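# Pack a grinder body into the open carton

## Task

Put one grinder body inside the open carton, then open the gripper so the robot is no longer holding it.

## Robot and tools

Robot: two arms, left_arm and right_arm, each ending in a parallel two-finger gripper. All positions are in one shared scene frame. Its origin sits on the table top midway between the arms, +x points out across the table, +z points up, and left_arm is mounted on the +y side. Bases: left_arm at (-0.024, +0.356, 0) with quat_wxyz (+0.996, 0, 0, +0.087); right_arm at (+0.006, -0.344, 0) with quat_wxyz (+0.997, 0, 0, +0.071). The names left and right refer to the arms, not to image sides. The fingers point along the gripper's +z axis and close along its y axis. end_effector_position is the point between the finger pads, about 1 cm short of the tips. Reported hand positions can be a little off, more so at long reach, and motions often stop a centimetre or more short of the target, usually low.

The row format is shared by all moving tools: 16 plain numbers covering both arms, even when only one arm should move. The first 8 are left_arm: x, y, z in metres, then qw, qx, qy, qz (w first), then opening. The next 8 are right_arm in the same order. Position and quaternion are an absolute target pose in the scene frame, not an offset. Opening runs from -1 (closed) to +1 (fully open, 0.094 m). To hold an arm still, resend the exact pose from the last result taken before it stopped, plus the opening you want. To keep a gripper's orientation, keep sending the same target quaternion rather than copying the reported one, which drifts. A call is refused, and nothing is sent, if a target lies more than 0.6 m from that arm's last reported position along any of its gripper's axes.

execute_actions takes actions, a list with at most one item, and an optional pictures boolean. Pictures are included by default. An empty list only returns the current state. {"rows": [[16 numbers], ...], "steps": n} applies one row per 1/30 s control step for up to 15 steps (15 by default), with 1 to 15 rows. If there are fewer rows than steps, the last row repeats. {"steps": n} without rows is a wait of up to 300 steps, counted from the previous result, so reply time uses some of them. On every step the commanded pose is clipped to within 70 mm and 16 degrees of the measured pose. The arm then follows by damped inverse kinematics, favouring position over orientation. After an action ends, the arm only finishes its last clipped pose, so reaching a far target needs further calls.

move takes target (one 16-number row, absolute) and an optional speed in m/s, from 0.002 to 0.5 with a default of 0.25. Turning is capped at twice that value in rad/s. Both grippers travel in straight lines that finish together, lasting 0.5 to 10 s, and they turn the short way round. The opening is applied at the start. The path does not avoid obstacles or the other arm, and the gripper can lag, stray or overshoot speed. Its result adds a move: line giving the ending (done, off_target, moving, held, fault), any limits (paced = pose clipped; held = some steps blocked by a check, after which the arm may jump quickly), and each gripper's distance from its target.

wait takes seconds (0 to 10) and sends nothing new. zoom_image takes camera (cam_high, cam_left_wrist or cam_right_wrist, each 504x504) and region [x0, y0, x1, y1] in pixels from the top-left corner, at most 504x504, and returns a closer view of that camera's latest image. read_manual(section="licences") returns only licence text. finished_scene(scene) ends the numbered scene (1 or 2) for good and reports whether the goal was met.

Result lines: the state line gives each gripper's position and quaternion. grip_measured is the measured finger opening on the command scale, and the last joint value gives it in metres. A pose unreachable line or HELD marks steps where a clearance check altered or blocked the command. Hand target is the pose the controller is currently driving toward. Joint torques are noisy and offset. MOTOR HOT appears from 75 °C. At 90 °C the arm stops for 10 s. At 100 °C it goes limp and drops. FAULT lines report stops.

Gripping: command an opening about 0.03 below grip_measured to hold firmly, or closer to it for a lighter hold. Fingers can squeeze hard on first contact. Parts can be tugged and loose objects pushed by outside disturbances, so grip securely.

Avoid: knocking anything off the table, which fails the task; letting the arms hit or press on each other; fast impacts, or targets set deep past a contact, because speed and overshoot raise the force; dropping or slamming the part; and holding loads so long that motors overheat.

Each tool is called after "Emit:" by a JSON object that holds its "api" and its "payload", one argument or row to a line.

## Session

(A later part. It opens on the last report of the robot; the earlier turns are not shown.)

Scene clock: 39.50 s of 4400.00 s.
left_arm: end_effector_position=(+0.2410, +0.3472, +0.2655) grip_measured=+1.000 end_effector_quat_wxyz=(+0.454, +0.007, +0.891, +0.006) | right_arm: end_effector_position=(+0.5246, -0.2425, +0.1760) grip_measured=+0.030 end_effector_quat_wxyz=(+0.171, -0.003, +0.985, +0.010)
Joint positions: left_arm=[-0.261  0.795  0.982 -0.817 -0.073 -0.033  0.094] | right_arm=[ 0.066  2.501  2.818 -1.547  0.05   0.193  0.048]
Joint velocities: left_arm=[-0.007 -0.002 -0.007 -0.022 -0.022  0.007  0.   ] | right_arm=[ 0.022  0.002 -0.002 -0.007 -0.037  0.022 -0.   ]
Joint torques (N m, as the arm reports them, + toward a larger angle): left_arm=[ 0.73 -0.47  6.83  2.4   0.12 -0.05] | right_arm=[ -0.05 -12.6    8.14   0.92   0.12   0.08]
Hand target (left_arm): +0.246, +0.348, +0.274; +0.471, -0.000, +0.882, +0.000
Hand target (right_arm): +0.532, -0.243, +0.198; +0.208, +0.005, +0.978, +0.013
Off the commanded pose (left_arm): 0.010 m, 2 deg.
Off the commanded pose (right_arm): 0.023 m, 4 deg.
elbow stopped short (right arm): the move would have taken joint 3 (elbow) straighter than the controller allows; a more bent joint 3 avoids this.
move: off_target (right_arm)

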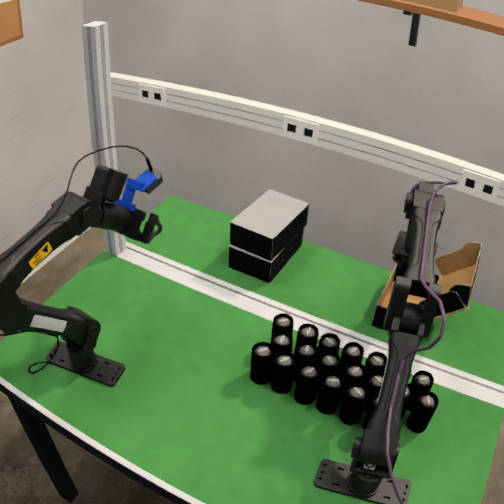

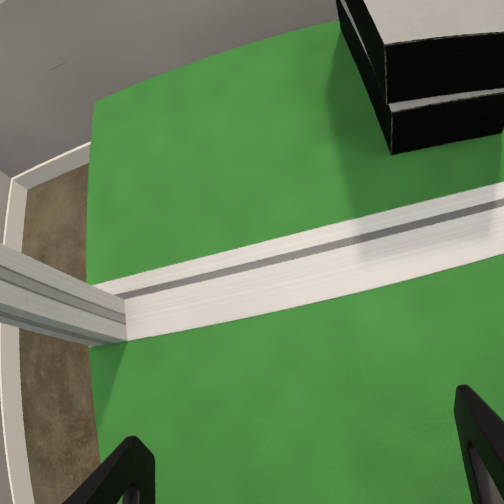

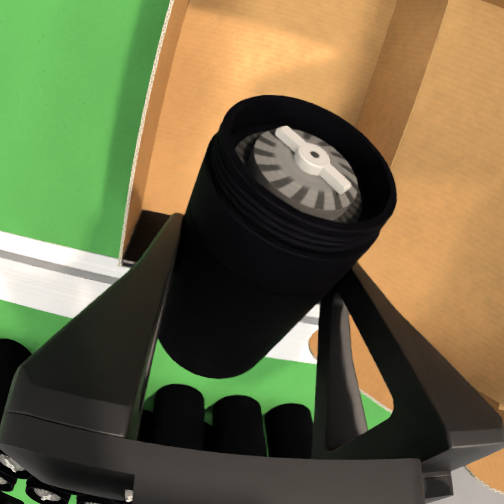

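Emit:
{"api": "move", "payload": {
  "target": [0.2465,0.348,0.2734,0.471,0,0.882,0,1,0.55,-0.25,0.115,0.15,0.035,0.988,0,-0.01],
  "speed": 0.06
}}

Scene clock: 42.13 s of 4400.00 s.
left_arm: end_effector_position=(+0.2409, +0.3472, +0.2654) grip_measured=+1.000 end_effector_quat_wxyz=(+0.454, +0.007, +0.891, +0.006) | right_arm: end_effector_position=(+0.5348, -0.2455, +0.0930) grip_measured=+0.030 end_effector_quat_wxyz=(+0.105, +0.023, +0.994, -0.004)
Joint positions: left_arm=[-0.261  0.795  0.982 -0.817 -0.073 -0.033  0.094] | right_arm=[ 0.058  2.666  2.818 -1.519  0.054  0.241  0.048]
Joint velocities: left_arm=[ 0.002  0.017 -0.017  0.037 -0.022 -0.022  0.   ] | right_arm=[ 0.002  0.002  0.007  0.022 -0.022 -0.037 -0.001]
Joint torques (N m, as the arm reports them, + toward a larger angle): left_arm=[ 0.77 -0.61  6.88  2.43  0.14 -0.08] | right_arm=[ -0.6  -14.08   7.46   0.86   0.14   0.07]
Hand target (left_arm): +0.246, +0.348, +0.273; +0.471, -0.000, +0.882, +0.000
Hand target (right_arm): +0.549, -0.250, +0.116; +0.150, +0.036, +0.988, -0.000
Off the commanded pose (left_arm): 0.010 m, 2 deg.
Off the commanded pose (right_arm): 0.027 m, 5 deg.
move: off_target (right_arm)

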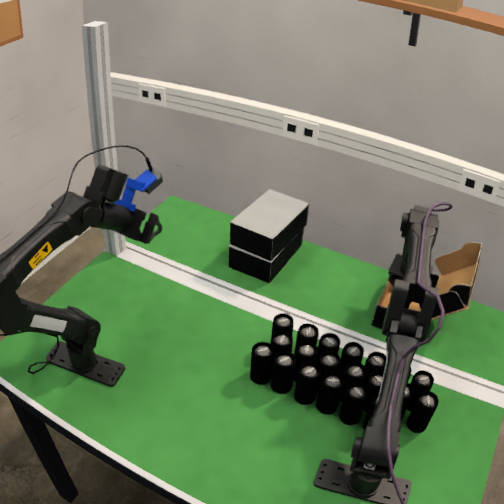

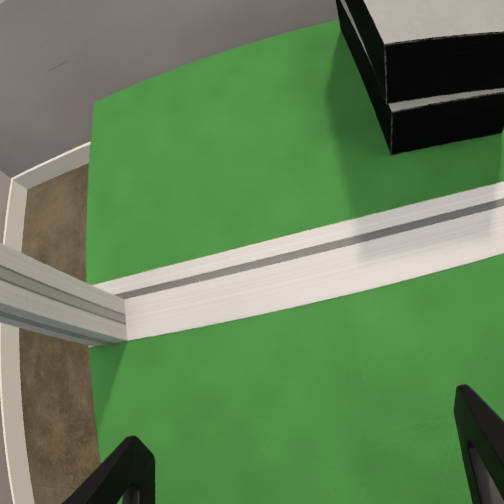

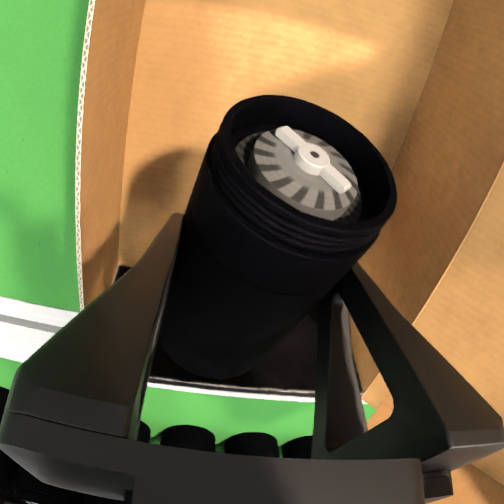

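Emit:
{"api": "move", "payload": {
  "target": [0.2465,0.348,0.2734,0.471,0,0.882,0,1,0.54,-0.25,0.065,0.075,0.035,0.996,0,-0.01],
  "speed": 0.04
}}

Emit:
{"api": "move", "payload": {
  "target": [0.2465,0.348,0.2734,0.471,0,0.882,0,1,0.54,-0.25,0.065,0.075,0.035,0.996,0,0.25]
}}

Emit:
{"api": "move", "payload": {
  "target": [0.2465,0.348,0.2734,0.471,0,0.882,0,1,0.525,-0.245,0.2,0.2,0.035,0.98,0,0.25],
  "speed": 0.15
}}

Scene clock: 45.77 s of 4400.00 s.
left_arm: end_effector_position=(+0.2409, +0.3472, +0.2654) grip_measured=+1.000 end_effector_quat_wxyz=(+0.454, +0.007, +0.891, +0.006) | right_arm: end_effector_position=(+0.5272, -0.2465, +0.0536) grip_measured=+0.030 end_effector_quat_wxyz=(+0.058, +0.025, +0.998, -0.005)
Joint positions: left_arm=[-0.261  0.795  0.982 -0.817 -0.073 -0.033  0.094] | right_arm=[ 0.052  2.743  2.823 -1.538  0.035  0.242  0.048]
Joint velocities: left_arm=[-0.022 -0.007 -0.017 -0.007  0.007  0.066  0.   ] | right_arm=[-0.012  0.017  0.027 -0.081 -0.066 -0.022 -0.   ]
Joint torques (N m, as the arm reports them, + toward a larger angle): left_arm=[ 0.67 -0.5   6.94  2.43  0.14 -0.07] | right_arm=[ -0.78 -13.02   8.08   0.57  -0.01   0.06]
Hand target (left_arm): +0.246, +0.348, +0.274; +0.471, -0.000, +0.882, +0.000
Hand target (right_arm): +0.539, -0.250, +0.065; +0.087, +0.035, +0.996, +0.002
Off the commanded pose (left_arm): 0.010 m, 2 deg.
Off the commanded pose (right_arm): 0.017 m, 2 deg.
elbow stopped short (right arm): the move would have taken joint 3 (elbow) straighter than the controller allows; a more bent joint 3 avoids this.
move: off_target (right_arm)

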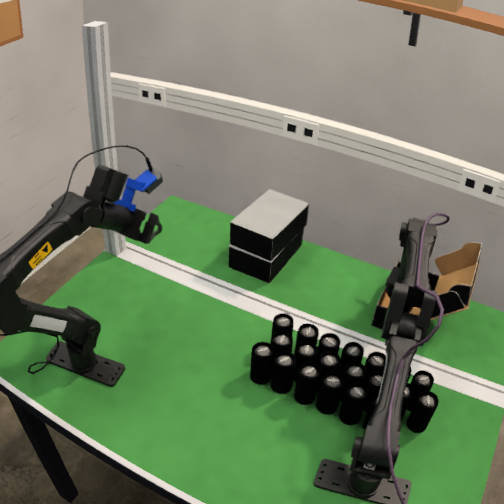

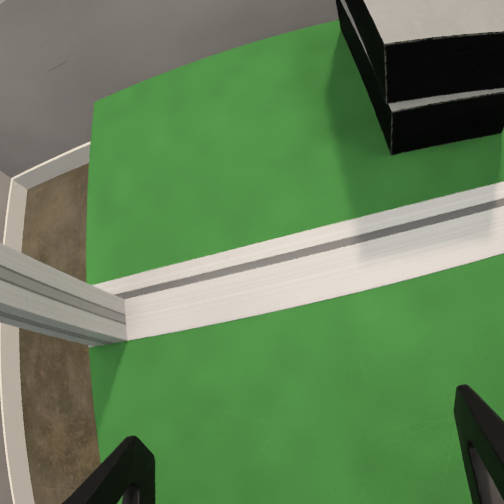

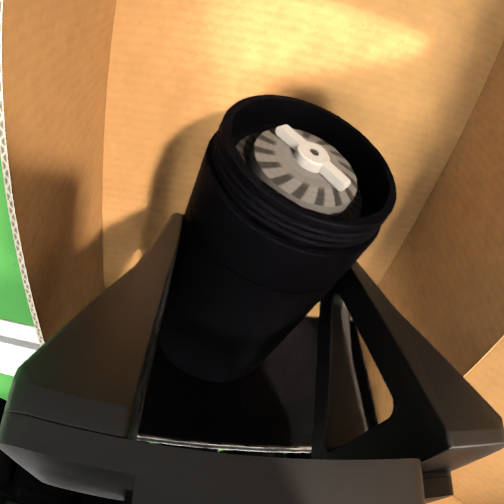

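Scene clock: 46.47 s of 4400.00 s.
left_arm: end_effector_position=(+0.2409, +0.3472, +0.2653) grip_measured=+1.000 end_effector_quat_wxyz=(+0.454, +0.007, +0.891, +0.006) | right_arm: end_effector_position=(+0.5270, -0.2466, +0.0534) grip_measured=+0.247 end_effector_quat_wxyz=(+0.058, +0.025, +0.998, -0.005)
Joint positions: left_arm=[-0.261  0.795  0.982 -0.818 -0.073 -0.033  0.094] | right_arm=[ 0.052  2.743  2.823 -1.539  0.035  0.242  0.059]
Joint velocities: left_arm=[ 0.002 -0.017 -0.002  0.022 -0.066  0.037  0.   ] | right_arm=[-0.012 -0.017  0.002 -0.007 -0.037  0.037 -0.   ]
Joint torques (N m, as the arm reports them, + toward a larger angle): left_arm=[ 0.77 -0.4   6.81  2.43  0.09 -0.1 ] | right_arm=[ -0.78 -12.9    8.03   0.57  -0.01   0.04]
Hand target (left_arm): +0.246, +0.348, +0.273; +0.471, -0.000, +0.882, +0.000
Hand target (right_arm): +0.539, -0.250, +0.065; +0.086, +0.034, +0.996, +0.003
Off the commanded pose (left_arm): 0.010 m, 2 deg.
Off the commanded pose (right_arm): 0.018 m, 2 deg.
elbow stopped short (right arm): the move would have taken joint 3 (elbow) straighter than the controller allows; a more bent joint 3 avoids this.
move: off_target (right_arm)

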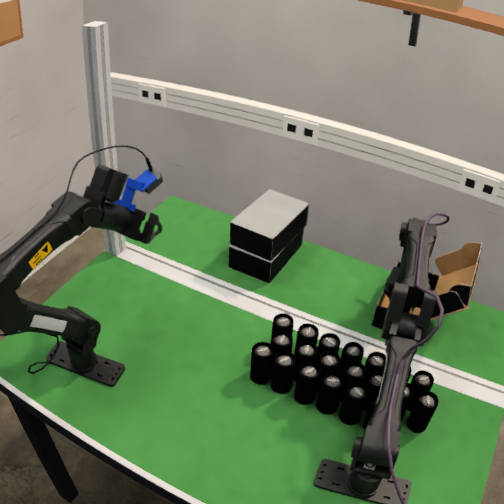

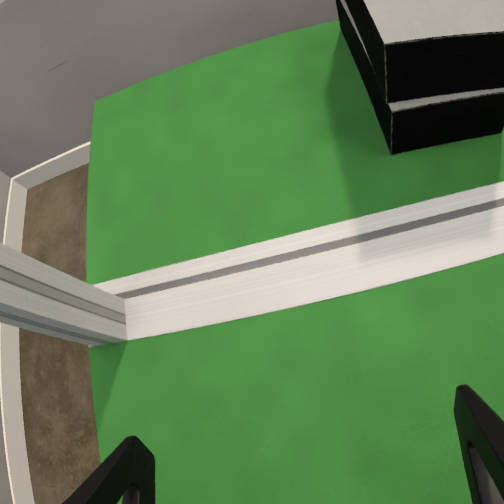

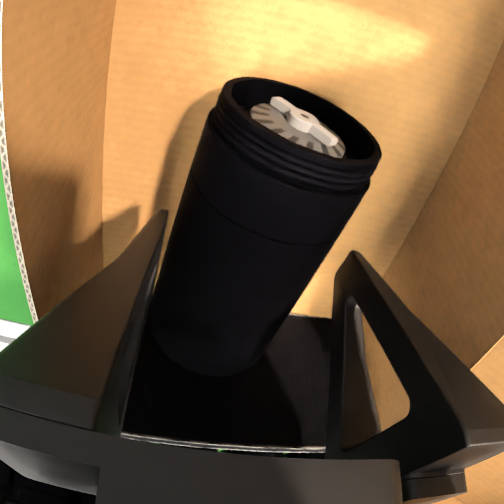

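Scene clock: 48.13 s of 4400.00 s.
left_arm: end_effector_position=(+0.2410, +0.3472, +0.2655) grip_measured=+1.000 end_effector_quat_wxyz=(+0.454, +0.007, +0.891, +0.006) | right_arm: end_effector_position=(+0.5230, -0.2488, +0.1788) grip_measured=+0.247 end_effector_quat_wxyz=(+0.176, +0.030, +0.984, -0.001)
Joint positions: left_arm=[-0.261  0.795  0.982 -0.817 -0.073 -0.033  0.094] | right_arm=[ 0.066  2.449  2.728 -1.506  0.083  0.255  0.059]
Joint velocities: left_arm=[-0.012 -0.022 -0.032 -0.066 -0.081 -0.051  0.   ] | right_arm=[-0.017  0.002  0.007  0.051  0.037 -0.051 -0.   ]
Joint torques (N m, as the arm reports them, + toward a larger angle): left_arm=[ 0.86 -0.58  7.    2.42  0.12 -0.07] | right_arm=[  0.77 -12.73   7.51   0.73   0.14   0.08]
Hand target (left_arm): +0.246, +0.348, +0.274; +0.471, -0.000, +0.882, +0.000
Hand target (right_arm): +0.524, -0.245, +0.198; +0.201, +0.033, +0.979, +0.002
Off the commanded pose (left_arm): 0.010 m, 2 deg.
Off the commanded pose (right_arm): 0.022 m, 3 deg.
move: off_target (right_arm)

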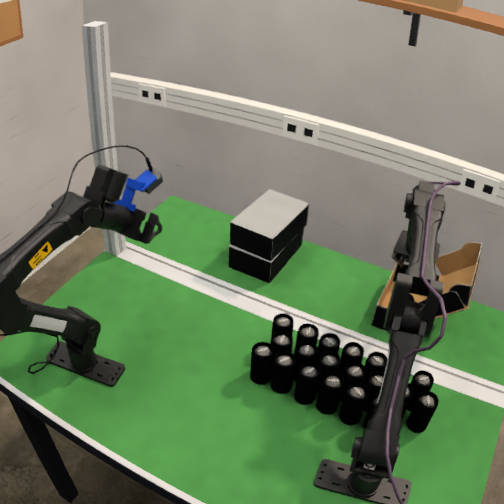

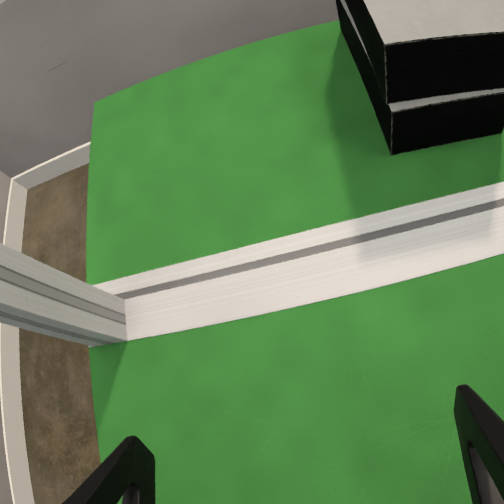

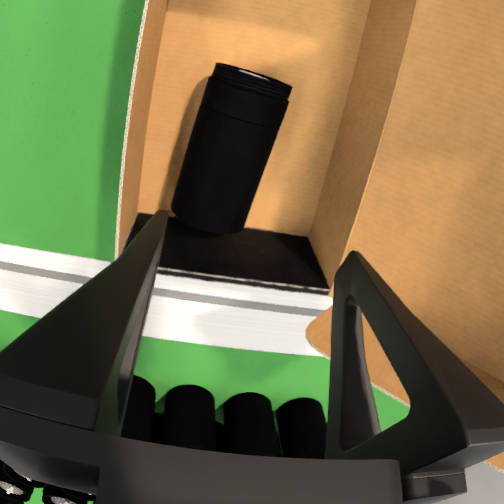

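Emit:
{"api": "finished_scene", "payload": {
  "scene": 2
}}

The scene is finished: the task was done.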